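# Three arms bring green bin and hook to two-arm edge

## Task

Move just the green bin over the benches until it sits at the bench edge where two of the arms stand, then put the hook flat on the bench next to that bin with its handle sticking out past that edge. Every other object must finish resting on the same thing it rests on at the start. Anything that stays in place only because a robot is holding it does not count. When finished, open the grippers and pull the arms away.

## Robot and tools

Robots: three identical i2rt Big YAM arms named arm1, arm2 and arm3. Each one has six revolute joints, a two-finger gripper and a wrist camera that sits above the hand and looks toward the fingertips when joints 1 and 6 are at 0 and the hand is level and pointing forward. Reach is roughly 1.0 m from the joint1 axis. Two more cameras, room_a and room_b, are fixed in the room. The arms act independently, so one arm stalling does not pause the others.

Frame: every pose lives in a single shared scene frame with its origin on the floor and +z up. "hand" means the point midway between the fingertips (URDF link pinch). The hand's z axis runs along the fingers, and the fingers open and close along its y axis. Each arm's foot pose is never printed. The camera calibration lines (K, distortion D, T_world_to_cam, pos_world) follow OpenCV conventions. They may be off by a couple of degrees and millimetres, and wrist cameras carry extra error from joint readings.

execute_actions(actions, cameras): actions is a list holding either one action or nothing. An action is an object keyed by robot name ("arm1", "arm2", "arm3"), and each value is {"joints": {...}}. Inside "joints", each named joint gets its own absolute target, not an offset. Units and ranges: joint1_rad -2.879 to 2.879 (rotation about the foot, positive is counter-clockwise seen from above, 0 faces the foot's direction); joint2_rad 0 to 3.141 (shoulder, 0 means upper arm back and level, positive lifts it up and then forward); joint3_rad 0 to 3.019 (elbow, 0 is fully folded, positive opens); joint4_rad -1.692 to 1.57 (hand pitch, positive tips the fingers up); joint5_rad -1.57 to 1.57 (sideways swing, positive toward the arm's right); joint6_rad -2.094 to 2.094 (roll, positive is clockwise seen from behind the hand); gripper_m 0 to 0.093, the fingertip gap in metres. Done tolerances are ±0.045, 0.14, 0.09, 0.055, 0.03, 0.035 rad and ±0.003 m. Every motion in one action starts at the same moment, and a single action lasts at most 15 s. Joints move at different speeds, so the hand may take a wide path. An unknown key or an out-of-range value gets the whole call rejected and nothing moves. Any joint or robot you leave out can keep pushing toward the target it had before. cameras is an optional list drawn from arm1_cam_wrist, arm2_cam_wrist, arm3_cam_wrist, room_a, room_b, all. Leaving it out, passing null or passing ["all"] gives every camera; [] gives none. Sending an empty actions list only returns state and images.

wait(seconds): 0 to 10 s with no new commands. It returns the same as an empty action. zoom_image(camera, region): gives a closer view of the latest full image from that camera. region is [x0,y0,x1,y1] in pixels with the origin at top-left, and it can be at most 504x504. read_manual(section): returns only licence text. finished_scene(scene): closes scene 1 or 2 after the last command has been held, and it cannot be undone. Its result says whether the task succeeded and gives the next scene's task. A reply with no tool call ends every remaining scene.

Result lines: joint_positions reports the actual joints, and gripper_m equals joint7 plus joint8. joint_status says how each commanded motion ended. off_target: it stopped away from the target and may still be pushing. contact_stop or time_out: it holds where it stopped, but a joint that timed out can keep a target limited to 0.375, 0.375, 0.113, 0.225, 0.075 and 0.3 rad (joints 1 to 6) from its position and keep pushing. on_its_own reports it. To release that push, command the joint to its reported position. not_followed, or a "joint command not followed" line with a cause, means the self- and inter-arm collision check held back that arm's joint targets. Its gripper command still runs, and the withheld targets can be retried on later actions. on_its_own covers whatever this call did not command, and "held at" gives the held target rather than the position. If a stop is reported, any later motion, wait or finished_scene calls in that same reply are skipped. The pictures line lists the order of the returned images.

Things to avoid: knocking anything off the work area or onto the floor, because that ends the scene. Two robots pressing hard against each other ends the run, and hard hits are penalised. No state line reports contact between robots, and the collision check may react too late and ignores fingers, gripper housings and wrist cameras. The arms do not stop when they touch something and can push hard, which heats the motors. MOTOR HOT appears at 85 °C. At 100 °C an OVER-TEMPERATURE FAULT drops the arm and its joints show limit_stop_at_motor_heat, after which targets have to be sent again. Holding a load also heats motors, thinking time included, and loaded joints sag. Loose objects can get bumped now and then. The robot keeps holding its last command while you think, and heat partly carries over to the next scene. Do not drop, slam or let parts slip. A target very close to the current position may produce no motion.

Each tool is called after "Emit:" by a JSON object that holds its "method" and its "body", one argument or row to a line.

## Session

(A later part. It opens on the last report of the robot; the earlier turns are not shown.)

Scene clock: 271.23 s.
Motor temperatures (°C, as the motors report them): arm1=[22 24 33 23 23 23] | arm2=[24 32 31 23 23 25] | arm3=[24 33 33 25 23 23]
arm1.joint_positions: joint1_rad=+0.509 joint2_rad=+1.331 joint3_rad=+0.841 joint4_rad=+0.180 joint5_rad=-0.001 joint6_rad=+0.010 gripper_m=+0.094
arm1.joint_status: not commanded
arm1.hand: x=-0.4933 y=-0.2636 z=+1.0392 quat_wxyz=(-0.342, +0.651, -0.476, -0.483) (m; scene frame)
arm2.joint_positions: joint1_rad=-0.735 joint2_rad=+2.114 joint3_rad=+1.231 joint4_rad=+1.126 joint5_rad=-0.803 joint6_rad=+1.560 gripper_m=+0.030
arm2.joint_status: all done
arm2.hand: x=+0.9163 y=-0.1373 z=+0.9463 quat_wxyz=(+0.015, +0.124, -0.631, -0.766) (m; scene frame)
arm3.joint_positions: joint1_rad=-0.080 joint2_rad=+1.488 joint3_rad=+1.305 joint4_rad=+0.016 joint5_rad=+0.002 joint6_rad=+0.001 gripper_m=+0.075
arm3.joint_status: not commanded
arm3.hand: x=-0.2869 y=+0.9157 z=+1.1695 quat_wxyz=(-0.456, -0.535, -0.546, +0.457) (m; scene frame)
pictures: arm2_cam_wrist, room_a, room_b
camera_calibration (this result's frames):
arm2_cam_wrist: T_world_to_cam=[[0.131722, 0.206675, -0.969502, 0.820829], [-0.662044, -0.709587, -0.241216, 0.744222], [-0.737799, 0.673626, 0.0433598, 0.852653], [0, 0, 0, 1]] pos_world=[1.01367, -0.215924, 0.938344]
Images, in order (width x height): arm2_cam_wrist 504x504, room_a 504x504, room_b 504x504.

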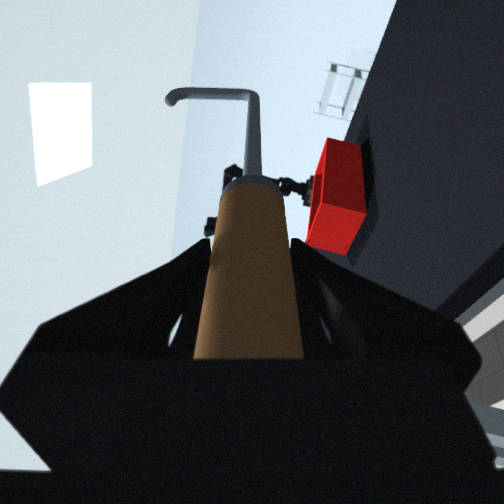

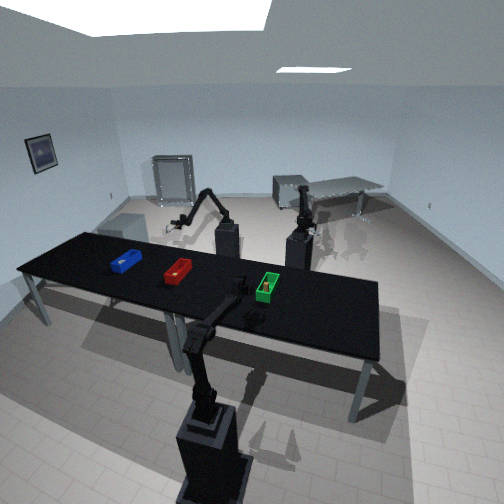

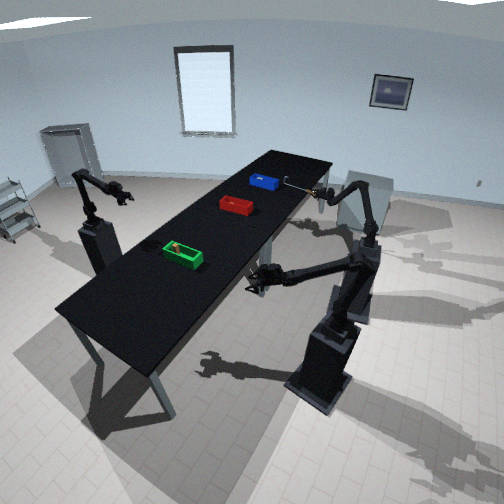

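Emit:
{"method": "execute_actions", "body": {
  "actions": [
    {"arm2":{"joints":{"joint1_rad":0.545,"joint4_rad":0.88,"joint5_rad":0.69}}}
  ],
  "cameras": ["arm2_cam_wrist","room_b"]
}}

Emit:
{"method": "execute_actions", "body": {
  "actions": [
    {"arm2":{"joints":{"joint2_rad":2.43,"joint3_rad":1.8,"joint4_rad":0.69}}}
  ],
  "cameras": ["arm2_cam_wrist","room_a","room_b"]
}}

Scene clock: 286.63 s.
Motor temperatures (°C, as the motors report them): arm1=[22 24 33 23 23 23] | arm2=[24 32 31 23 23 25] | arm3=[24 31 31 25 23 23]
arm1.joint_positions: joint1_rad=+0.509 joint2_rad=+1.331 joint3_rad=+0.841 joint4_rad=+0.180 joint5_rad=-0.001 joint6_rad=+0.010 gripper_m=+0.094
arm1.joint_status: not commanded
arm1.hand: x=-0.4933 y=-0.2636 z=+1.0392 quat_wxyz=(-0.342, +0.651, -0.476, -0.483) (m; scene frame)
arm2.joint_positions: joint1_rad=+0.550 joint2_rad=+2.122 joint3_rad=+1.231 joint4_rad=+0.862 joint5_rad=+0.690 joint6_rad=+1.561 gripper_m=+0.030
arm2.joint_status: all done
arm2.hand: x=+0.2447 y=-0.1581 z=+0.8997 quat_wxyz=(-0.007, +0.003, -0.714, -0.700) (m; scene frame)
arm3.joint_positions: joint1_rad=-0.080 joint2_rad=+1.488 joint3_rad=+1.305 joint4_rad=+0.016 joint5_rad=+0.002 joint6_rad=+0.001 gripper_m=+0.075
arm3.joint_status: not commanded
arm3.hand: x=-0.2869 y=+0.9157 z=+1.1695 quat_wxyz=(-0.456, -0.535, -0.546, +0.457) (m; scene frame)
pictures: arm2_cam_wrist, room_b
camera_calibration (this result's frames):
arm2_cam_wrist: T_world_to_cam=[[0.0125837, -0.0160282, -0.999792, 0.889639], [-0.813578, -0.581456, -0.00091833, 0.114757], [-0.58132, 0.81342, -0.020357, 0.414354], [0, 0, 0, 1]] pos_world=[0.323041, -0.256058, 0.897995]
Images, in order (width x height): arm2_cam_wrist 504x504, room_b 504x504.

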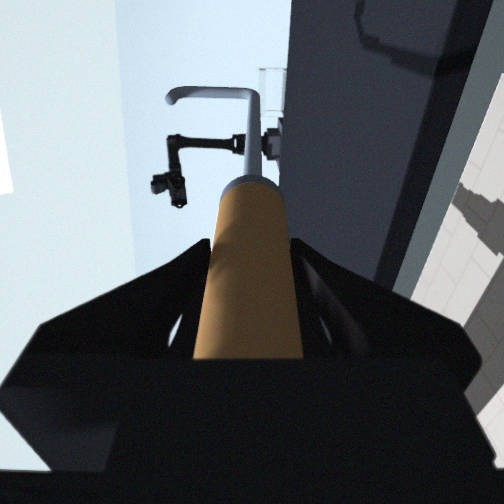

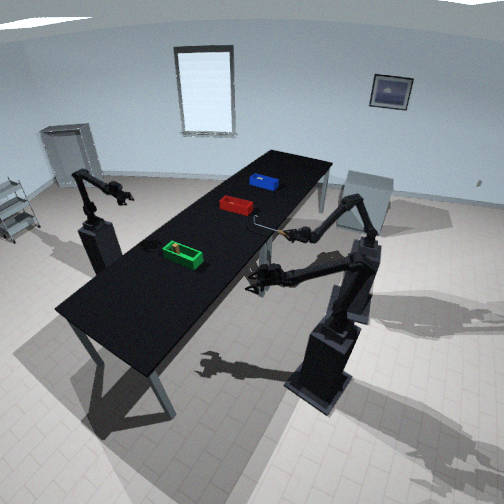

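Scene clock: 288.00 s.
Motor temperatures (°C, as the motors report them): arm1=[22 24 33 23 23 23] | arm2=[24 32 32 23 23 25] | arm3=[24 31 31 25 23 23]
arm1.joint_positions: joint1_rad=+0.509 joint2_rad=+1.331 joint3_rad=+0.841 joint4_rad=+0.180 joint5_rad=-0.001 joint6_rad=+0.010 gripper_m=+0.094
arm1.joint_status: not commanded
arm1.hand: x=-0.4933 y=-0.2636 z=+1.0392 quat_wxyz=(-0.342, +0.651, -0.476, -0.483) (m; scene frame)
arm2.joint_positions: joint1_rad=+0.549 joint2_rad=+2.458 joint3_rad=+1.734 joint4_rad=+0.677 joint5_rad=+0.689 joint6_rad=+1.562 gripper_m=+0.030
arm2.joint_status: all done
arm2.hand: x=+0.1648 y=-0.0597 z=+0.8405 quat_wxyz=(-0.011, +0.007, -0.719, -0.695) (m; scene frame)
arm3.joint_positions: joint1_rad=-0.080 joint2_rad=+1.488 joint3_rad=+1.305 joint4_rad=+0.016 joint5_rad=+0.002 joint6_rad=+0.001 gripper_m=+0.075
arm3.joint_status: not commanded
arm3.hand: x=-0.2869 y=+0.9157 z=+1.1695 quat_wxyz=(-0.456, -0.535, -0.546, +0.457) (m; scene frame)
pictures: arm2_cam_wrist, room_a, room_b
camera_calibration (this result's frames):
arm2_cam_wrist: T_world_to_cam=[[0.0237345, -0.0302422, -0.999261, 0.829942], [-0.813687, -0.581301, -0.00173387, 0.107641], [-0.580819, 0.813126, -0.0384045, 0.301755], [0, 0, 0, 1]] pos_world=[0.243153, -0.157694, 0.841103]
Images, in order (width x height): arm2_cam_wrist 504x504, room_a 504x504, room_b 504x504.

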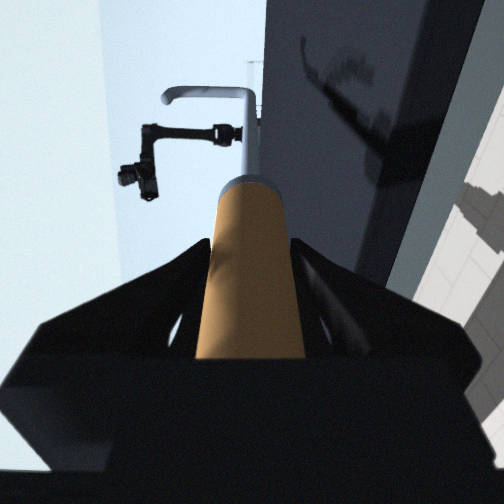

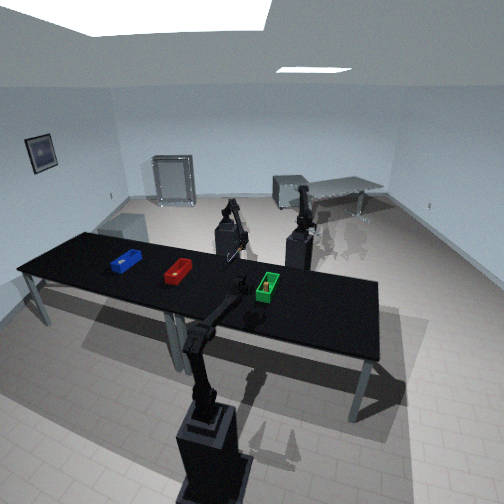

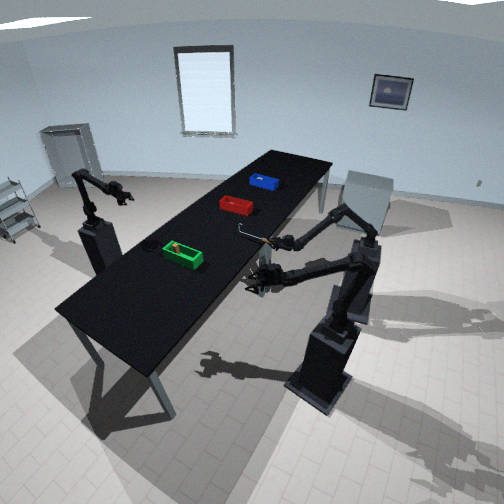

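Emit:
{"method": "execute_actions", "body": {
  "actions": [
    {"arm2":{"joints":{"joint2_rad":2.555,"joint3_rad":1.89,"joint4_rad":0.76,"joint6_rad":0.0}}}
  ],
  "cameras": ["arm2_cam_wrist","room_b"]
}}

Scene clock: 298.43 s.
Motor temperatures (°C, as the motors report them): arm1=[22 24 34 23 23 23] | arm2=[24 33 33 23 23 25] | arm3=[24 31 31 25 23 23]
arm1.joint_positions: joint1_rad=+0.509 joint2_rad=+1.331 joint3_rad=+0.841 joint4_rad=+0.180 joint5_rad=-0.001 joint6_rad=+0.010 gripper_m=+0.094
arm1.joint_status: not commanded
arm1.hand: x=-0.4933 y=-0.2636 z=+1.0392 quat_wxyz=(-0.342, +0.651, -0.476, -0.483) (m; scene frame)
arm2.joint_positions: joint1_rad=+0.549 joint2_rad=+2.587 joint3_rad=+1.824 joint4_rad=+0.709 joint5_rad=+0.690 joint6_rad=+0.010 gripper_m=+0.030
arm2.joint_status: all done
arm2.hand: x=+0.1572 y=-0.0511 z=+0.7829 quat_wxyz=(-0.494, +0.511, -0.509, -0.486) (m; scene frame)
arm3.joint_positions: joint1_rad=-0.080 joint2_rad=+1.488 joint3_rad=+1.305 joint4_rad=+0.016 joint5_rad=+0.002 joint6_rad=+0.001 gripper_m=+0.075
arm3.joint_status: not commanded
arm3.hand: x=-0.2869 y=+0.9157 z=+1.1695 quat_wxyz=(-0.456, -0.535, -0.546, +0.457) (m; scene frame)
pictures: arm2_cam_wrist, room_b
camera_calibration (this result's frames):
arm2_cam_wrist: T_world_to_cam=[[0.99995, -0.00303355, 0.00956372, -0.169123], [0.00564532, -0.617889, -0.786245, 0.589851], [0.00829443, 0.78626, -0.61784, 0.64779], [0, 0, 0, 1]] pos_world=[0.160411, -0.145382, 0.865616]
Images, in order (width x height): arm2_cam_wrist 504x504, room_b 504x504.

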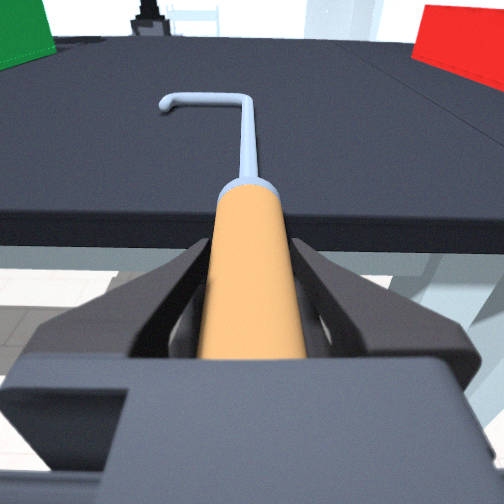

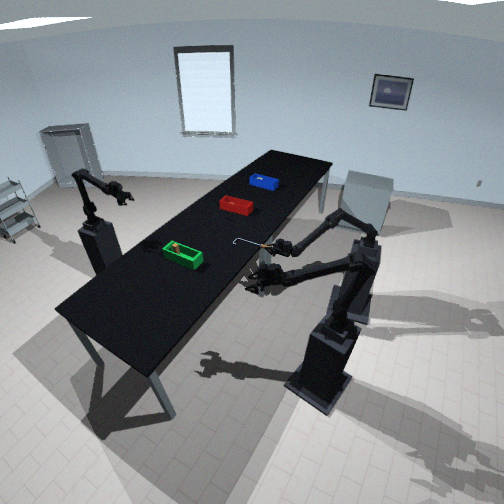

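Emit:
{"method": "execute_actions", "body": {
  "actions": [
    {"arm2":{"joints":{"gripper_m":0.093}},"arm1":{"joints":{"joint1_rad":0.0,"joint5_rad":-0.77,"joint4_rad":0.6}}}
  ],
  "cameras": ["arm2_cam_wrist"]
}}

Emit:
{"method": "execute_actions", "body": {
  "actions": [
    {"arm2":{"joints":{"joint2_rad":2.3}}}
  ],
  "cameras": ["arm2_cam_wrist"]
}}

Scene clock: 306.53 s.
Motor temperatures (°C, as the motors report them): arm1=[22 24 34 23 23 23] | arm2=[24 34 34 23 23 25] | arm3=[24 30 31 25 23 23]
arm1.joint_positions: joint1_rad=-0.002 joint2_rad=+1.331 joint3_rad=+0.841 joint4_rad=+0.582 joint5_rad=-0.767 joint6_rad=+0.010 gripper_m=+0.094
arm1.joint_status: all done
arm1.hand: x=-0.3296 y=-0.2594 z=+1.1313 quat_wxyz=(-0.365, +0.607, -0.309, -0.635) (m; scene frame)
arm2.joint_positions: joint1_rad=+0.549 joint2_rad=+2.576 joint3_rad=+1.842 joint4_rad=+0.735 joint5_rad=+0.690 joint6_rad=+0.010 gripper_m=+0.093
arm2.joint_status: all done
arm2.hand: x=+0.1536 y=-0.0463 z=+0.8064 quat_wxyz=(-0.496, +0.492, -0.507, -0.505) (m; scene frame)
arm3.joint_positions: joint1_rad=-0.080 joint2_rad=+1.488 joint3_rad=+1.305 joint4_rad=+0.016 joint5_rad=+0.002 joint6_rad=+0.001 gripper_m=+0.075
arm3.joint_status: not commanded
arm3.hand: x=-0.2869 y=+0.9157 z=+1.1695 quat_wxyz=(-0.456, -0.535, -0.546, +0.457) (m; scene frame)
pictures: arm2_cam_wrist
camera_calibration (this result's frames):
arm2_cam_wrist: T_world_to_cam=[[0.999686, -0.00323719, -0.0248621, -0.137923], [-0.0220742, -0.58384, -0.811568, 0.637549], [-0.0118883, 0.811862, -0.583728, 0.635317], [0, 0, 0, 1]] pos_world=[0.159506, -0.144009, 0.884838]
Images, in order (width x height): arm2_cam_wrist 504x504.

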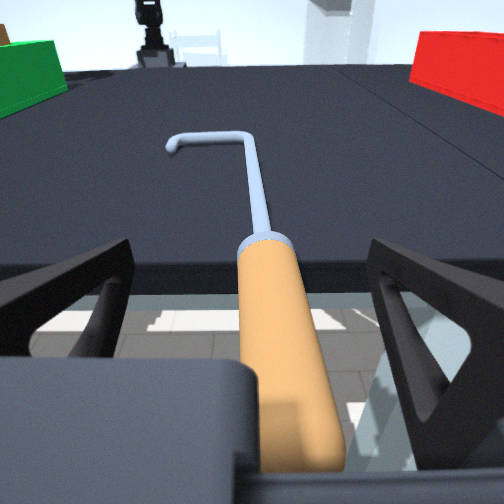

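Scene clock: 307.97 s.
Motor temperatures (°C, as the motors report them): arm1=[22 24 34 23 23 23] | arm2=[24 34 34 23 23 25] | arm3=[24 30 31 25 23 23]
arm1.joint_positions: joint1_rad=-0.002 joint2_rad=+1.331 joint3_rad=+0.841 joint4_rad=+0.582 joint5_rad=-0.767 joint6_rad=+0.010 gripper_m=+0.094
arm1.joint_status: not commanded
arm1.hand: x=-0.3296 y=-0.2594 z=+1.1313 quat_wxyz=(-0.365, +0.607, -0.309, -0.635) (m; scene frame)
arm2.joint_positions: joint1_rad=+0.549 joint2_rad=+2.281 joint3_rad=+1.877 joint4_rad=+0.751 joint5_rad=+0.690 joint6_rad=+0.010 gripper_m=+0.093
arm2.joint_status: all done
arm2.hand: x=+0.1591 y=-0.0488 z=+1.0799 quat_wxyz=(-0.500, +0.362, -0.487, -0.618) (m; scene frame)
arm3.joint_positions: joint1_rad=-0.080 joint2_rad=+1.488 joint3_rad=+1.305 joint4_rad=+0.016 joint5_rad=+0.002 joint6_rad=+0.001 gripper_m=+0.075
arm3.joint_status: not commanded
arm3.hand: x=-0.2869 y=+0.9157 z=+1.1695 quat_wxyz=(-0.456, -0.535, -0.546, +0.457) (m; scene frame)
pictures: arm2_cam_wrist
camera_calibration (this result's frames):
arm2_cam_wrist: T_world_to_cam=[[0.970492, 0.029317, -0.239346, 0.101237], [-0.214439, -0.349015, -0.912252, 1.00897], [-0.11028, 0.936658, -0.33243, 0.547444], [0, 0, 0, 1]] pos_world=[0.178486, -0.163589, 1.12665]
Images, in order (width x height): arm2_cam_wrist 504x504.

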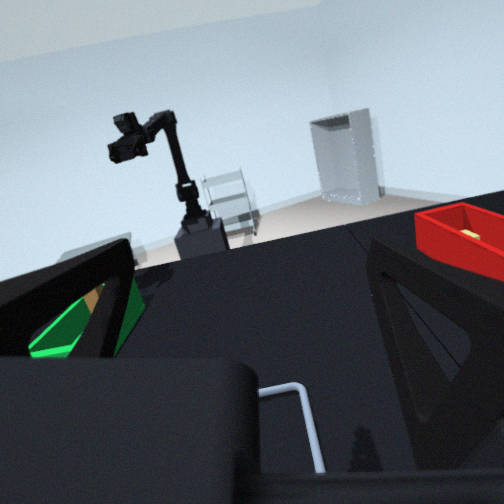

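Emit:
{"method": "execute_actions", "body": {
  "actions": [
    {"arm2":{"joints":{"joint1_rad":-0.5,"joint2_rad":1.3,"joint3_rad":1.0,"joint4_rad":0.0,"joint5_rad":0}},"arm1":{"joints":{"joint1_rad":-0.505,"joint2_rad":2.51,"joint3_rad":1.96,"joint4_rad":0.61,"joint5_rad":-0.737}}}
  ],
  "cameras": ["arm1_cam_wrist","room_b"]
}}

Scene clock: 328.77 s.
Motor temperatures (°C, as the motors report them): arm1=[22 24 34 23 23 23] | arm2=[24 33 33 23 23 25] | arm3=[24 30 31 25 23 23]
arm1.joint_positions: joint1_rad=-0.510 joint2_rad=+2.533 joint3_rad=+1.902 joint4_rad=+0.598 joint5_rad=-0.735 joint6_rad=+0.010 gripper_m=+0.094
arm1.joint_status: all done
arm1.hand: x=+0.1631 y=-0.0543 z=+0.8354 quat_wxyz=(-0.476, +0.505, -0.505, -0.513) (m; scene frame)
arm2.joint_positions: joint1_rad=-0.488 joint2_rad=+1.289 joint3_rad=+1.004 joint4_rad=+0.016 joint5_rad=+0.002 joint6_rad=+0.009 gripper_m=+0.093
arm2.joint_status: all done
arm2.hand: x=+0.8246 y=-0.2409 z=+1.1169 quat_wxyz=(-0.492, +0.448, -0.658, -0.352) (m; scene frame)
arm3.joint_positions: joint1_rad=-0.080 joint2_rad=+1.488 joint3_rad=+1.305 joint4_rad=+0.016 joint5_rad=+0.002 joint6_rad=+0.001 gripper_m=+0.075
arm3.joint_status: not commanded
arm3.hand: x=-0.2869 y=+0.9157 z=+1.1695 quat_wxyz=(-0.456, -0.535, -0.546, +0.457) (m; scene frame)
pictures: arm1_cam_wrist, room_b
camera_calibration (this result's frames):
arm1_cam_wrist: T_world_to_cam=[[0.998921, 0.0176896, -0.0429514, -0.130062], [-0.0238436, -0.598278, -0.800934, 0.651859], [-0.039865, 0.801093, -0.597211, 0.674188], [0, 0, 0, 1]] pos_world=[0.172341, -0.147794, 0.919142]
Images, in order (width x height): arm1_cam_wrist 504x504, room_b 504x504.

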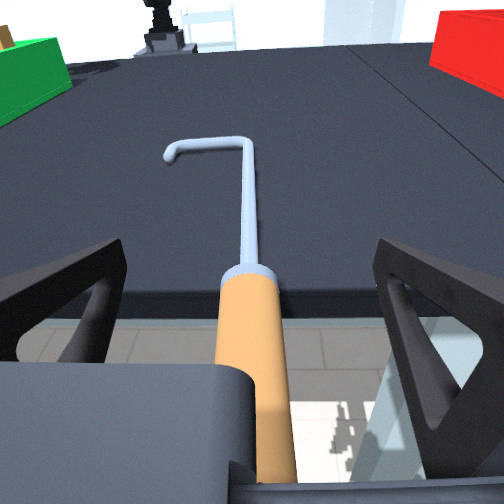

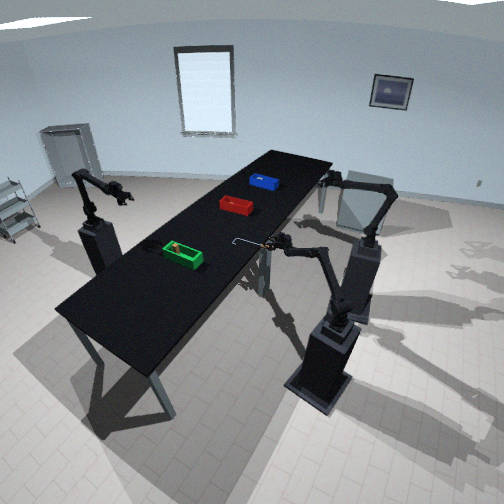

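Emit:
{"method": "execute_actions", "body": {
  "actions": [
    {"arm1":{"joints":{"joint2_rad":2.59,"joint4_rad":0.73}}}
  ],
  "cameras": ["arm1_cam_wrist"]
}}

Scene clock: 341.57 s.
Motor temperatures (°C, as the motors report them): arm1=[22 27 37 23 23 23] | arm2=[24 32 33 23 23 25] | arm3=[24 30 31 25 23 23]
arm1.joint_positions: joint1_rad=-0.510 joint2_rad=+2.599 joint3_rad=+1.909 joint4_rad=+0.712 joint5_rad=-0.735 joint6_rad=+0.010 gripper_m=+0.094
arm1.joint_status: all done
arm1.hand: x=+0.1604 y=-0.0572 z=+0.8059 quat_wxyz=(-0.496, +0.504, -0.486, -0.514) (m; scene frame)
arm2.joint_positions: joint1_rad=-0.488 joint2_rad=+1.289 joint3_rad=+1.004 joint4_rad=+0.016 joint5_rad=+0.002 joint6_rad=+0.009 gripper_m=+0.093
arm2.joint_status: not commanded
arm2.hand: x=+0.8246 y=-0.2409 z=+1.1169 quat_wxyz=(-0.492, +0.448, -0.658, -0.352) (m; scene frame)
arm3.joint_positions: joint1_rad=-0.080 joint2_rad=+1.488 joint3_rad=+1.305 joint4_rad=+0.016 joint5_rad=+0.002 joint6_rad=+0.001 gripper_m=+0.075
arm3.joint_status: not commanded
arm3.hand: x=-0.2869 y=+0.9157 z=+1.1695 quat_wxyz=(-0.456, -0.535, -0.546, +0.457) (m; scene frame)
pictures: arm1_cam_wrist
camera_calibration (this result's frames):
arm1_cam_wrist: T_world_to_cam=[[0.999811, 0.0183595, -0.00638922, -0.158183], [0.00506982, -0.563563, -0.826057, 0.644037], [-0.0187667, 0.825869, -0.56355, 0.629654], [0, 0, 0, 1]] pos_world=[0.166705, -0.154152, 0.885842]
Images, in order (width x height): arm1_cam_wrist 504x504.

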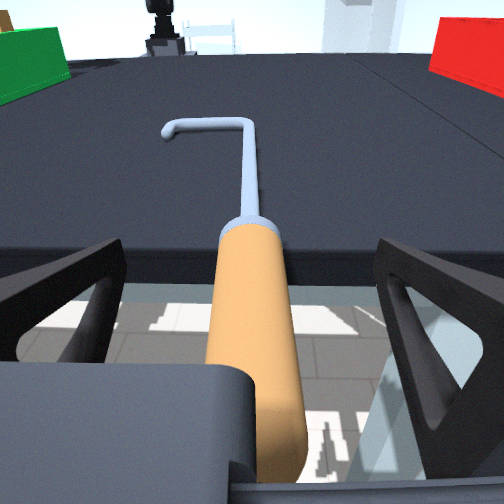

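Emit:
{"method": "execute_actions", "body": {
  "actions": [
    {"arm1":{"joints":{"joint2_rad":2.61}}}
  ],
  "cameras": []
}}

Scene clock: 349.80 s.
Motor temperatures (°C, as the motors report them): arm1=[22 28 37 23 23 23] | arm2=[24 31 33 23 23 25] | arm3=[24 30 31 25 23 23]
arm1.joint_positions: joint1_rad=-0.510 joint2_rad=+2.605 joint3_rad=+1.909 joint4_rad=+0.712 joint5_rad=-0.735 joint6_rad=+0.010 gripper_m=+0.094
arm1.joint_status: all done
arm1.hand: x=+0.1600 y=-0.0576 z=+0.8007 quat_wxyz=(-0.494, +0.504, -0.488, -0.514) (m; scene frame)
arm2.joint_positions: joint1_rad=-0.488 joint2_rad=+1.289 joint3_rad=+1.004 joint4_rad=+0.016 joint5_rad=+0.002 joint6_rad=+0.009 gripper_m=+0.093
arm2.joint_status: not commanded
arm2.hand: x=+0.8246 y=-0.2409 z=+1.1169 quat_wxyz=(-0.492, +0.448, -0.658, -0.352) (m; scene frame)
arm3.joint_positions: joint1_rad=-0.080 joint2_rad=+1.488 joint3_rad=+1.305 joint4_rad=+0.016 joint5_rad=+0.002 joint6_rad=+0.001 gripper_m=+0.075
arm3.joint_status: not commanded
arm3.hand: x=-0.2869 y=+0.9157 z=+1.1695 quat_wxyz=(-0.456, -0.535, -0.546, +0.457) (m; scene frame)
pictures: none
No camera images: the call's "cameras" was empty. Leave "cameras" out to get every camera's image.

Emit:
{"method": "execute_actions", "body": {
  "actions": [
    {"arm1":{"joints":{"joint4_rad":0.67,"gripper_m":0.0}}}
  ],
  "cameras": ["arm1_cam_wrist"]
}}

Scene clock: 354.20 s.
Motor temperatures (°C, as the motors report them): arm1=[22 28 37 23 23 23] | arm2=[24 31 33 23 23 25] | arm3=[24 30 31 25 23 23]
arm1.joint_positions: joint1_rad=-0.510 joint2_rad=+2.605 joint3_rad=+1.909 joint4_rad=+0.683 joint5_rad=-0.735 joint6_rad=+0.008 gripper_m=+0.029
arm1.joint_status: gripper_m off_target (ended at +0.029, target +0.000); the others done
arm1.hand: x=+0.1599 y=-0.0576 z=+0.7945 quat_wxyz=(-0.484, +0.505, -0.498, -0.513) (m; scene frame)
arm2.joint_positions: joint1_rad=-0.488 joint2_rad=+1.289 joint3_rad=+1.004 joint4_rad=+0.016 joint5_rad=+0.002 joint6_rad=+0.009 gripper_m=+0.093
arm2.joint_status: not commanded
arm2.hand: x=+0.8246 y=-0.2409 z=+1.1169 quat_wxyz=(-0.492, +0.448, -0.658, -0.352) (m; scene frame)
arm3.joint_positions: joint1_rad=-0.080 joint2_rad=+1.488 joint3_rad=+1.305 joint4_rad=+0.016 joint5_rad=+0.002 joint6_rad=+0.001 gripper_m=+0.075
arm3.joint_status: not commanded
arm3.hand: x=-0.2869 y=+0.9157 z=+1.1695 quat_wxyz=(-0.456, -0.535, -0.546, +0.457) (m; scene frame)
pictures: arm1_cam_wrist
camera_calibration (this result's frames):
arm1_cam_wrist: T_world_to_cam=[[0.999443, 0.0181203, -0.0280306, -0.140511], [-0.0121, -0.585979, -0.810236, 0.623187], [-0.031107, 0.810123, -0.585434, 0.642025], [0, 0, 0, 1]] pos_world=[0.167945, -0.152398, 0.876852]
Images, in order (width x height): arm1_cam_wrist 504x504.

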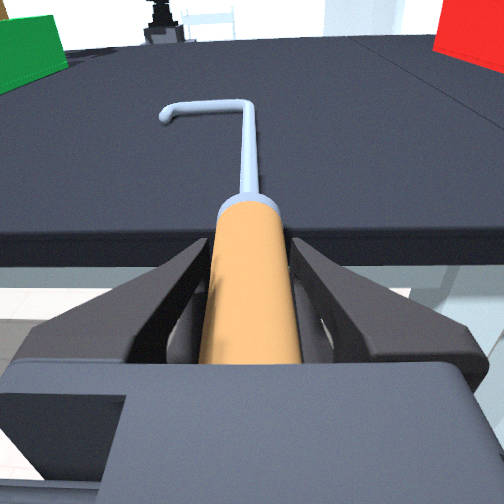

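Emit:
{"method": "execute_actions", "body": {
  "actions": [
    {"arm1":{"joints":{"joint2_rad":2.52,"joint4_rad":0.7,"joint6_rad":-1.57}}}
  ],
  "cameras": ["arm1_cam_wrist","room_b"]
}}

Scene clock: 369.23 s.
Motor temperatures (°C, as the motors report them): arm1=[22 29 38 23 23 23] | arm2=[24 31 33 23 23 25] | arm3=[24 30 32 25 23 23]
arm1.joint_positions: joint1_rad=-0.510 joint2_rad=+2.543 joint3_rad=+1.909 joint4_rad=+0.695 joint5_rad=-0.740 joint6_rad=-1.551 gripper_m=+0.029
arm1.joint_status: all done
arm1.hand: x=+0.1627 y=-0.0539 z=+0.8505 quat_wxyz=(-0.724, +0.689, +0.020, -0.010) (m; scene frame)
arm2.joint_positions: joint1_rad=-0.488 joint2_rad=+1.289 joint3_rad=+1.004 joint4_rad=+0.016 joint5_rad=+0.002 joint6_rad=+0.009 gripper_m=+0.093
arm2.joint_status: not commanded
arm2.hand: x=+0.8246 y=-0.2409 z=+1.1169 quat_wxyz=(-0.492, +0.448, -0.658, -0.352) (m; scene frame)
arm3.joint_positions: joint1_rad=-0.080 joint2_rad=+1.488 joint3_rad=+1.305 joint4_rad=+0.016 joint5_rad=+0.002 joint6_rad=+0.001 gripper_m=+0.075
arm3.joint_status: not commanded
arm3.hand: x=-0.2869 y=+0.9157 z=+1.1695 quat_wxyz=(-0.456, -0.535, -0.546, +0.457) (m; scene frame)
pictures: arm1_cam_wrist, room_b
camera_calibration (this result's frames):
arm1_cam_wrist: T_world_to_cam=[[-0.00728553, -0.0681987, 0.997645, -0.855044], [0.838365, -0.544222, -0.0310805, -0.12793], [0.54506, 0.836165, 0.0611403, 0.0296295], [0, 0, 0, 1]] pos_world=[0.0848732, -0.15271, 0.847242]
Images, in order (width x height): arm1_cam_wrist 504x504, room_b 504x504.

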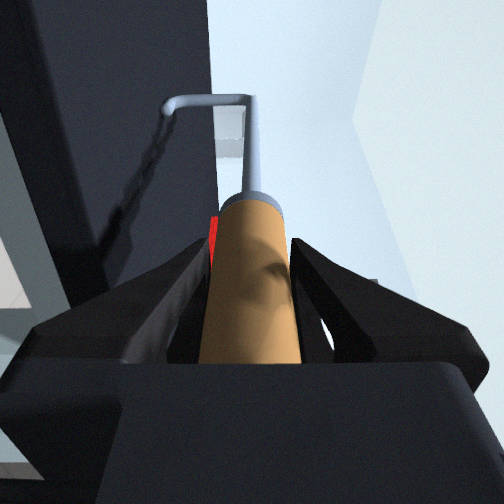

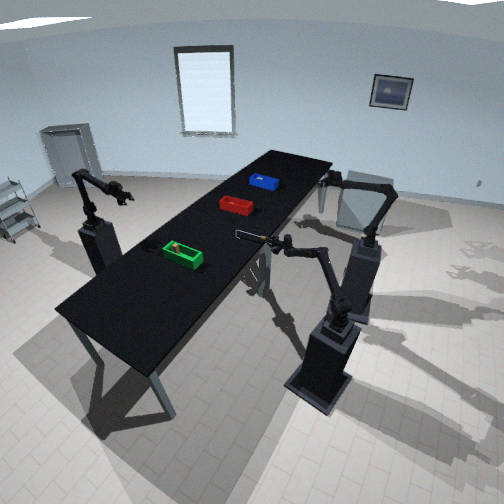

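Emit:
{"method": "execute_actions", "body": {
  "actions": [
    {"arm1":{"joints":{"joint2_rad":2.19,"joint3_rad":1.72,"joint4_rad":0.57}}}
  ],
  "cameras": []
}}

Emit:
{"method": "execute_actions", "body": {
  "actions": [
    {"arm1":{"joints":{"joint1_rad":0.16,"joint5_rad":0.0}},"arm3":{"joints":{"joint4_rad":0.3}}}
  ]
}}

Scene clock: 383.73 s.
Motor temperatures (°C, as the motors report them): arm1=[22 30 38 23 23 23] | arm2=[24 30 33 23 23 25] | arm3=[24 30 32 25 23 23]
arm1.joint_positions: joint1_rad=-0.510 joint2_rad=+2.231 joint3_rad=+1.695 joint4_rad=+0.549 joint5_rad=-0.737 joint6_rad=-1.556 gripper_m=+0.029
arm1.joint_status: all done
arm1.hand: x=+0.1356 y=-0.0882 z=+0.9720 quat_wxyz=(-0.712, +0.702, +0.009, -0.018) (m; scene frame)
arm2.joint_positions: joint1_rad=-0.488 joint2_rad=+1.289 joint3_rad=+1.004 joint4_rad=+0.016 joint5_rad=+0.002 joint6_rad=+0.009 gripper_m=+0.093
arm2.joint_status: not commanded
arm2.hand: x=+0.8246 y=-0.2409 z=+1.1169 quat_wxyz=(-0.492, +0.448, -0.658, -0.352) (m; scene frame)
arm3.joint_positions: joint1_rad=-0.080 joint2_rad=+1.488 joint3_rad=+1.305 joint4_rad=+0.016 joint5_rad=+0.002 joint6_rad=+0.001 gripper_m=+0.075
arm3.joint_status: not commanded
arm3.hand: x=-0.2869 y=+0.9157 z=+1.1695 quat_wxyz=(-0.456, -0.535, -0.546, +0.457) (m; scene frame)
pictures: none
No camera images: the call's "cameras" was empty. Leave "cameras" out to get every camera's image.

Scene clock: 386.00 s.
Motor temperatures (°C, as the motors report them): arm1=[22 30 38 23 23 23] | arm2=[24 30 33 23 23 25] | arm3=[24 30 32 25 23 23]
arm1.joint_positions: joint1_rad=+0.160 joint2_rad=+2.231 joint3_rad=+1.695 joint4_rad=+0.545 joint5_rad=+0.000 joint6_rad=-1.556 gripper_m=+0.029
arm1.joint_status: all done
arm1.hand: x=-0.2893 y=+0.0782 z=+0.9744 quat_wxyz=(-0.711, +0.703, -0.017, +0.003) (m; scene frame)
arm2.joint_positions: joint1_rad=-0.488 joint2_rad=+1.289 joint3_rad=+1.004 joint4_rad=+0.016 joint5_rad=+0.002 joint6_rad=+0.009 gripper_m=+0.093
arm2.joint_status: not commanded
arm2.hand: x=+0.8246 y=-0.2409 z=+1.1169 quat_wxyz=(-0.492, +0.448, -0.658, -0.352) (m; scene frame)
arm3.joint_positions: joint1_rad=-0.080 joint2_rad=+1.488 joint3_rad=+1.305 joint4_rad=+0.273 joint5_rad=+0.002 joint6_rad=+0.001 gripper_m=+0.075
arm3.joint_status: all done
arm3.hand: x=-0.2861 y=+0.9132 z=+1.2325 quat_wxyz=(-0.522, -0.472, -0.483, +0.522) (m; scene frame)
pictures: arm1_cam_wrist, arm2_cam_wrist, arm3_cam_wrist, room_a, room_b
camera_calibration (this result's frames):
arm1_cam_wrist: T_world_to_cam=[[0.0254341, -0.0313113, 0.999186, -0.967809], [0.796817, -0.602949, -0.0391773, 0.327153], [0.603685, 0.797165, 0.00961394, 0.228219], [0, 0, 0, 1]] pos_world=[-0.373838, -0.0149753, 0.977644]
arm2_cam_wrist: T_world_to_cam=[[0.937442, -0.347336, -0.0236582, -0.834511], [-0.285399, -0.727803, -0.623578, 0.763237], [0.199372, 0.591321, -0.781403, 0.975955], [0, 0, 0, 1]] pos_world=[0.805555, -0.311471, 1.21881]
arm3_cam_wrist: T_world_to_cam=[[-0.999941, -0.00290512, 0.0105115, -0.298117], [-0.0105322, 0.507283, -0.861715, 0.60102], [-0.0028289, -0.861775, -0.507283, 1.53597], [0, 0, 0, 1]] pos_world=[-0.287424, 1.01791, 1.30021]
Images, in order (width x height): arm1_cam_wrist 504x504, arm2_cam_wrist 504x504, arm3_cam_wrist 504x504, room_a 504x504, room_b 504x504.

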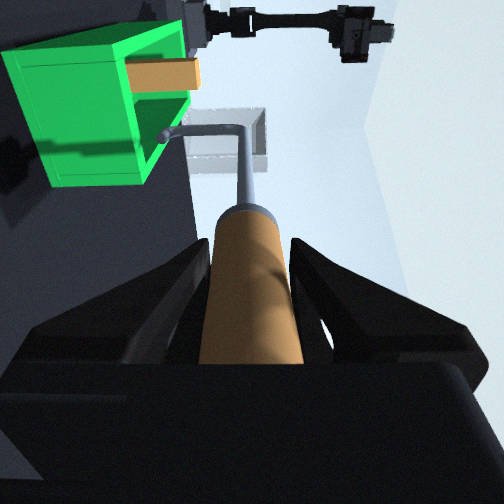

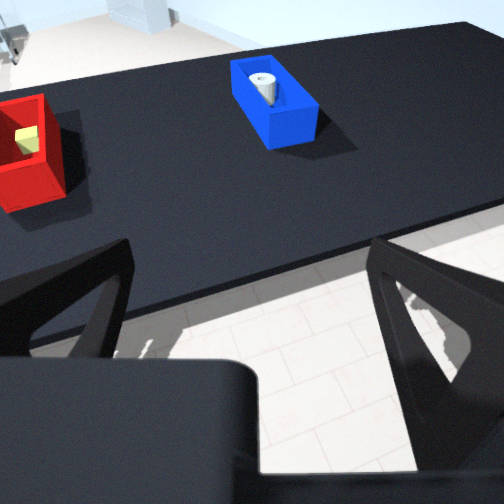

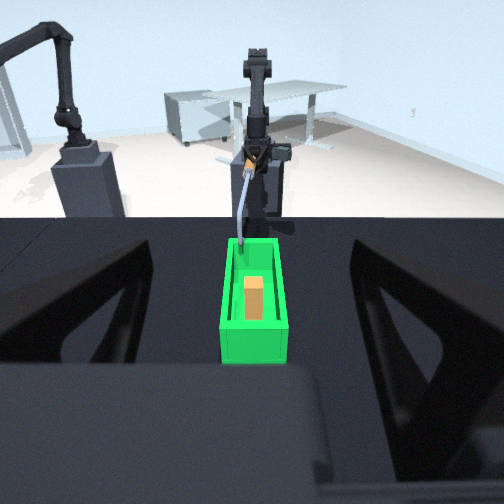

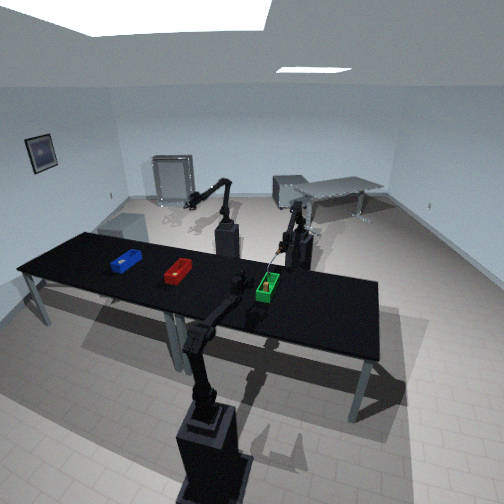

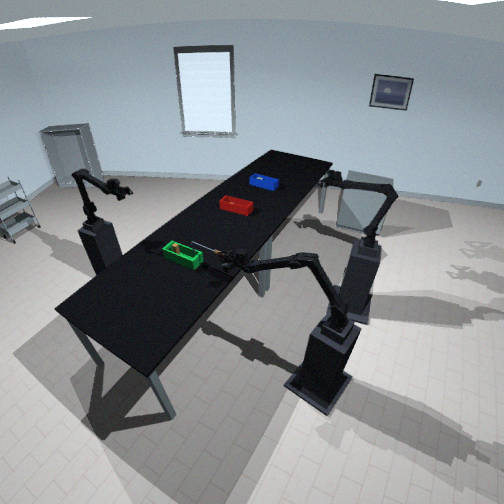

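Emit:
{"method": "execute_actions", "body": {
  "actions": [
    {"arm1":{"joints":{"joint2_rad":2.37,"joint3_rad":2.09,"joint5_rad":-0.07}}}
  ],
  "cameras": ["arm1_cam_wrist","arm3_cam_wrist","room_b"]
}}

Scene clock: 398.13 s.
Motor temperatures (°C, as the motors report them): arm1=[22 31 39 23 23 23] | arm2=[24 30 33 23 23 25] | arm3=[24 30 32 25 23 23]
arm1.joint_positions: joint1_rad=+0.161 joint2_rad=+2.432 joint3_rad=+1.991 joint4_rad=+0.531 joint5_rad=-0.070 joint6_rad=-1.556 gripper_m=+0.029
arm1.joint_status: joint3_rad time_out (moved +0.295 of +0.395); the others done
arm1.on_its_own: joint3_rad reads +1.991 and still pushes toward +2.090 since a time_out
arm1.hand: x=-0.3000 y=+0.1397 z=+0.9648 quat_wxyz=(-0.739, +0.673, +0.009, -0.021) (m; scene frame)
arm2.joint_positions: joint1_rad=-0.488 joint2_rad=+1.289 joint3_rad=+1.004 joint4_rad=+0.016 joint5_rad=+0.002 joint6_rad=+0.009 gripper_m=+0.093
arm2.joint_status: not commanded
arm2.hand: x=+0.8246 y=-0.2409 z=+1.1169 quat_wxyz=(-0.492, +0.448, -0.658, -0.352) (m; scene frame)
arm3.joint_positions: joint1_rad=-0.080 joint2_rad=+1.488 joint3_rad=+1.305 joint4_rad=+0.273 joint5_rad=+0.002 joint6_rad=+0.001 gripper_m=+0.075
arm3.joint_status: not commanded
arm3.hand: x=-0.2861 y=+0.9132 z=+1.2325 quat_wxyz=(-0.522, -0.472, -0.483, +0.522) (m; scene frame)
pictures: arm1_cam_wrist, arm3_cam_wrist, room_b
camera_calibration (this result's frames):
arm1_cam_wrist: T_world_to_cam=[[0.0244106, -0.11124, 0.993494, -0.939674], [0.837042, -0.541088, -0.0811512, 0.416291], [0.546595, 0.833576, 0.0799042, 0.0956778], [0, 0, 0, 1]] pos_world=[-0.377812, 0.040966, 0.959698]
arm3_cam_wrist: T_world_to_cam=[[-0.999941, -0.00290512, 0.0105115, -0.298117], [-0.0105322, 0.507283, -0.861715, 0.60102], [-0.0028289, -0.861775, -0.507283, 1.53597], [0, 0, 0, 1]] pos_world=[-0.287424, 1.01791, 1.30021]
Images, in order (width x height): arm1_cam_wrist 504x504, arm3_cam_wrist 504x504, room_b 504x504.

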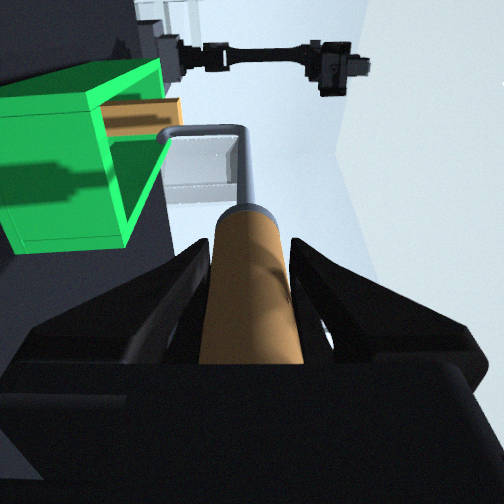

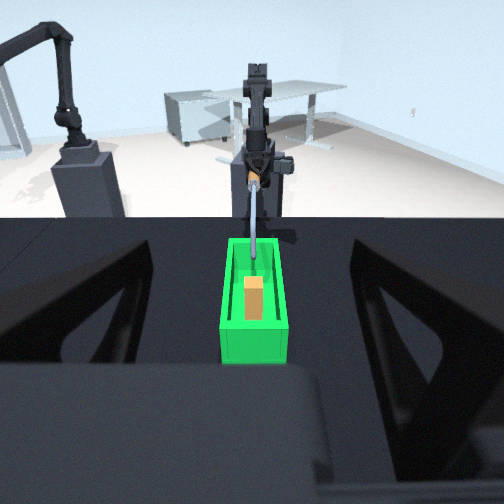

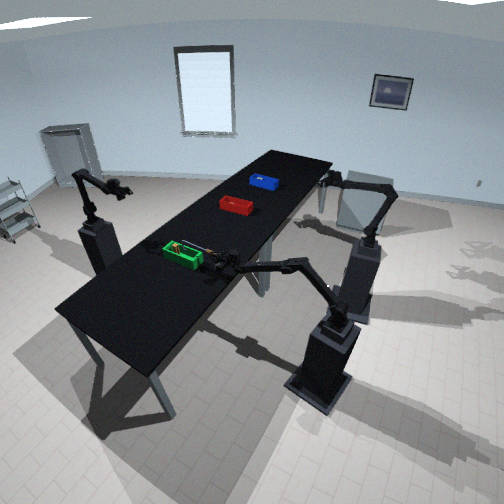

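Emit:
{"method": "execute_actions", "body": {
  "actions": [
    {"arm1":{"joints":{"joint2_rad":2.4,"joint3_rad":2.06,"joint4_rad":0.42}}}
  ],
  "cameras": ["arm1_cam_wrist","arm3_cam_wrist","room_b"]
}}

Scene clock: 411.17 s.
Motor temperatures (°C, as the motors report them): arm1=[22 33 43 23 23 23] | arm2=[24 30 34 23 23 25] | arm3=[24 30 32 25 23 23]
arm1.joint_positions: joint1_rad=+0.161 joint2_rad=+2.450 joint3_rad=+1.991 joint4_rad=+0.392 joint5_rad=-0.070 joint6_rad=-1.556 gripper_m=+0.029
arm1.joint_status: all done
arm1.hand: x=-0.3002 y=+0.1408 z=+0.9142 quat_wxyz=(-0.684, +0.729, +0.006, -0.023) (m; scene frame)
arm2.joint_positions: joint1_rad=-0.488 joint2_rad=+1.289 joint3_rad=+1.004 joint4_rad=+0.016 joint5_rad=+0.002 joint6_rad=+0.009 gripper_m=+0.093
arm2.joint_status: not commanded
arm2.hand: x=+0.8246 y=-0.2409 z=+1.1169 quat_wxyz=(-0.492, +0.448, -0.658, -0.352) (m; scene frame)
arm3.joint_positions: joint1_rad=-0.080 joint2_rad=+1.488 joint3_rad=+1.305 joint4_rad=+0.273 joint5_rad=+0.002 joint6_rad=+0.001 gripper_m=+0.075
arm3.joint_status: not commanded
arm3.hand: x=-0.2861 y=+0.9132 z=+1.2325 quat_wxyz=(-0.522, -0.472, -0.483, +0.522) (m; scene frame)
pictures: arm1_cam_wrist, arm3_cam_wrist, room_b
camera_calibration (this result's frames):
arm1_cam_wrist: T_world_to_cam=[[0.0288273, 0.0452053, 0.998562, -0.914622], [0.837378, -0.546624, 0.000571747, 0.339168], [0.545863, 0.836157, -0.0536116, 0.220448], [0, 0, 0, 1]] pos_world=[-0.377981, 0.0424137, 0.924931]
arm3_cam_wrist: T_world_to_cam=[[-0.999941, -0.00290512, 0.0105115, -0.298117], [-0.0105322, 0.507283, -0.861715, 0.60102], [-0.0028289, -0.861775, -0.507283, 1.53597], [0, 0, 0, 1]] pos_world=[-0.287424, 1.01791, 1.30021]
Images, in order (width x height): arm1_cam_wrist 504x504, arm3_cam_wrist 504x504, room_b 504x504.

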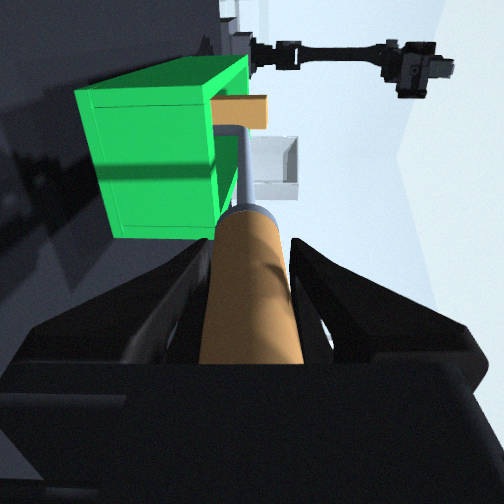

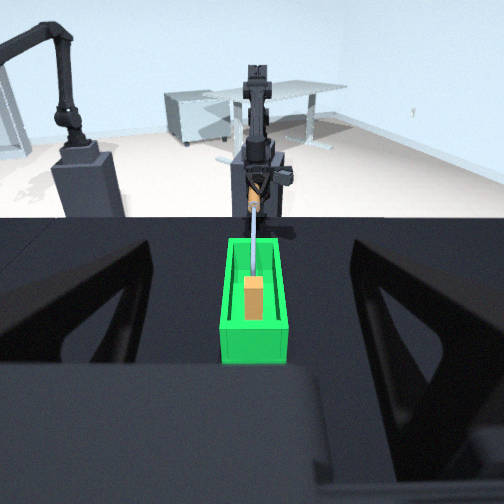

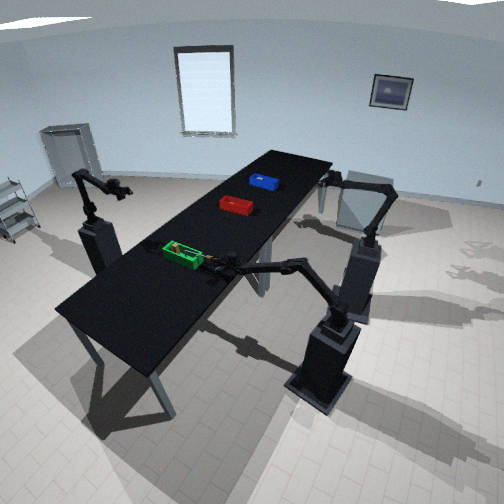

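Emit:
{"method": "execute_actions", "body": {
  "actions": [
    {"arm1":{"joints":{"joint2_rad":2.22,"joint3_rad":1.615,"joint4_rad":0.64}}}
  ],
  "cameras": ["arm1_cam_wrist","arm3_cam_wrist","room_b"]
}}

Scene clock: 422.67 s.
Motor temperatures (°C, as the motors report them): arm1=[22 34 43 23 23 23] | arm2=[24 30 34 23 23 25] | arm3=[24 30 32 25 23 23]
arm1.joint_positions: joint1_rad=+0.161 joint2_rad=+2.266 joint3_rad=+1.588 joint4_rad=+0.606 joint5_rad=-0.070 joint6_rad=-1.558 gripper_m=+0.029
arm1.joint_status: all done
arm1.hand: x=-0.3027 y=+0.0555 z=+0.9001 quat_wxyz=(-0.682, +0.731, +0.007, -0.022) (m; scene frame)
arm2.joint_positions: joint1_rad=-0.488 joint2_rad=+1.289 joint3_rad=+1.004 joint4_rad=+0.016 joint5_rad=+0.002 joint6_rad=+0.009 gripper_m=+0.093
arm2.joint_status: not commanded
arm2.hand: x=+0.8246 y=-0.2409 z=+1.1169 quat_wxyz=(-0.492, +0.448, -0.658, -0.352) (m; scene frame)
arm3.joint_positions: joint1_rad=-0.080 joint2_rad=+1.488 joint3_rad=+1.305 joint4_rad=+0.273 joint5_rad=+0.002 joint6_rad=+0.001 gripper_m=+0.075
arm3.joint_status: not commanded
arm3.hand: x=-0.2861 y=+0.9132 z=+1.2325 quat_wxyz=(-0.522, -0.472, -0.483, +0.522) (m; scene frame)
pictures: arm1_cam_wrist, arm3_cam_wrist, room_b
camera_calibration (this result's frames):
arm1_cam_wrist: T_world_to_cam=[[0.0270811, 0.0508405, 0.99834, -0.897234], [0.83746, -0.546475, 0.00511215, 0.290568], [0.545827, 0.835931, -0.057376, 0.295732], [0, 0, 0, 1]] pos_world=[-0.38046, -0.0428079, 0.911227]
arm3_cam_wrist: T_world_to_cam=[[-0.999941, -0.00290512, 0.0105115, -0.298117], [-0.0105322, 0.507283, -0.861715, 0.60102], [-0.0028289, -0.861775, -0.507283, 1.53597], [0, 0, 0, 1]] pos_world=[-0.287424, 1.01791, 1.30021]
Images, in order (width x height): arm1_cam_wrist 504x504, arm3_cam_wrist 504x504, room_b 504x504.

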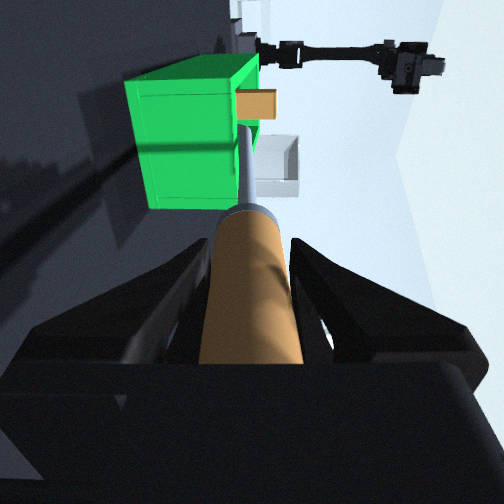

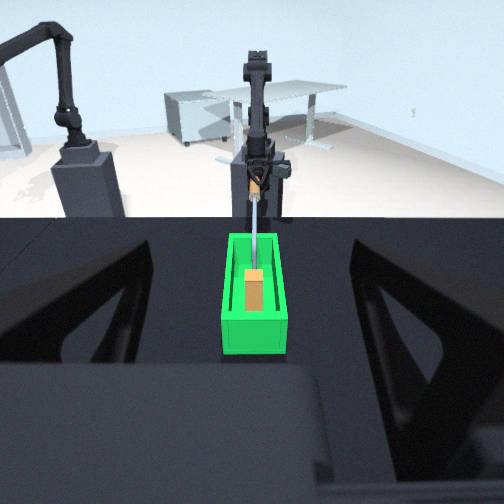

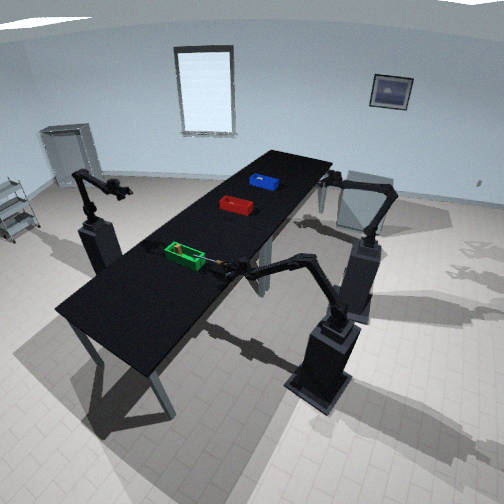

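Emit:
{"method": "execute_actions", "body": {
  "actions": [
    {"arm1":{"joints":{"joint2_rad":2.005,"joint3_rad":1.21,"joint4_rad":0.835}}}
  ],
  "cameras": ["arm1_cam_wrist","room_b"]
}}

Scene clock: 430.77 s.
Motor temperatures (°C, as the motors report them): arm1=[22 33 41 23 23 23] | arm2=[24 30 34 23 23 25] | arm3=[24 30 32 25 23 23]
arm1.joint_positions: joint1_rad=+0.161 joint2_rad=+2.043 joint3_rad=+1.186 joint4_rad=+0.794 joint5_rad=-0.070 joint6_rad=-1.558 gripper_m=+0.029
arm1.joint_status: all done
arm1.hand: x=-0.3057 y=-0.0537 z=+0.9119 quat_wxyz=(-0.686, +0.728, +0.007, -0.022) (m; scene frame)
arm2.joint_positions: joint1_rad=-0.488 joint2_rad=+1.289 joint3_rad=+1.004 joint4_rad=+0.016 joint5_rad=+0.002 joint6_rad=+0.009 gripper_m=+0.093
arm2.joint_status: not commanded
arm2.hand: x=+0.8246 y=-0.2409 z=+1.1169 quat_wxyz=(-0.492, +0.448, -0.658, -0.352) (m; scene frame)
arm3.joint_positions: joint1_rad=-0.080 joint2_rad=+1.488 joint3_rad=+1.305 joint4_rad=+0.273 joint5_rad=+0.002 joint6_rad=+0.001 gripper_m=+0.075
arm3.joint_status: not commanded
arm3.hand: x=-0.2861 y=+0.9132 z=+1.2325 quat_wxyz=(-0.522, -0.472, -0.483, +0.522) (m; scene frame)
pictures: arm1_cam_wrist, room_b
camera_calibration (this result's frames):
arm1_cam_wrist: T_world_to_cam=[[0.0268169, 0.0413196, 0.998786, -0.904417], [0.837428, -0.546548, 0.000126061, 0.237892], [0.545889, 0.836408, -0.0492589, 0.381933], [0, 0, 0, 1]] pos_world=[-0.383457, -0.152062, 0.922103]
Images, in order (width x height): arm1_cam_wrist 504x504, room_b 504x504.

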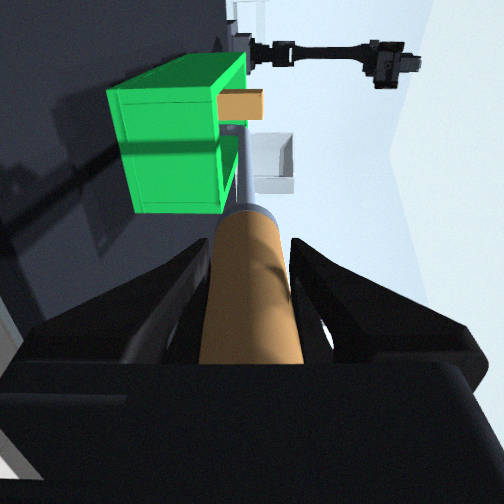

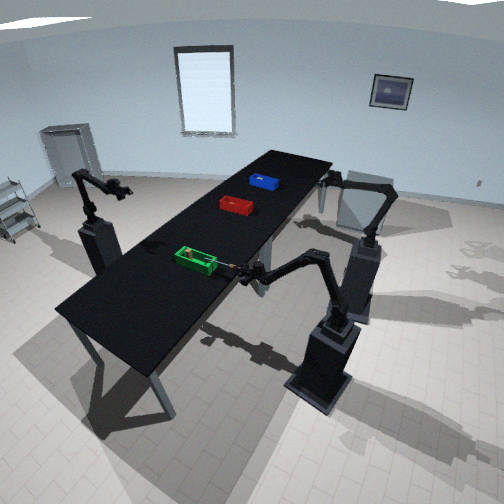

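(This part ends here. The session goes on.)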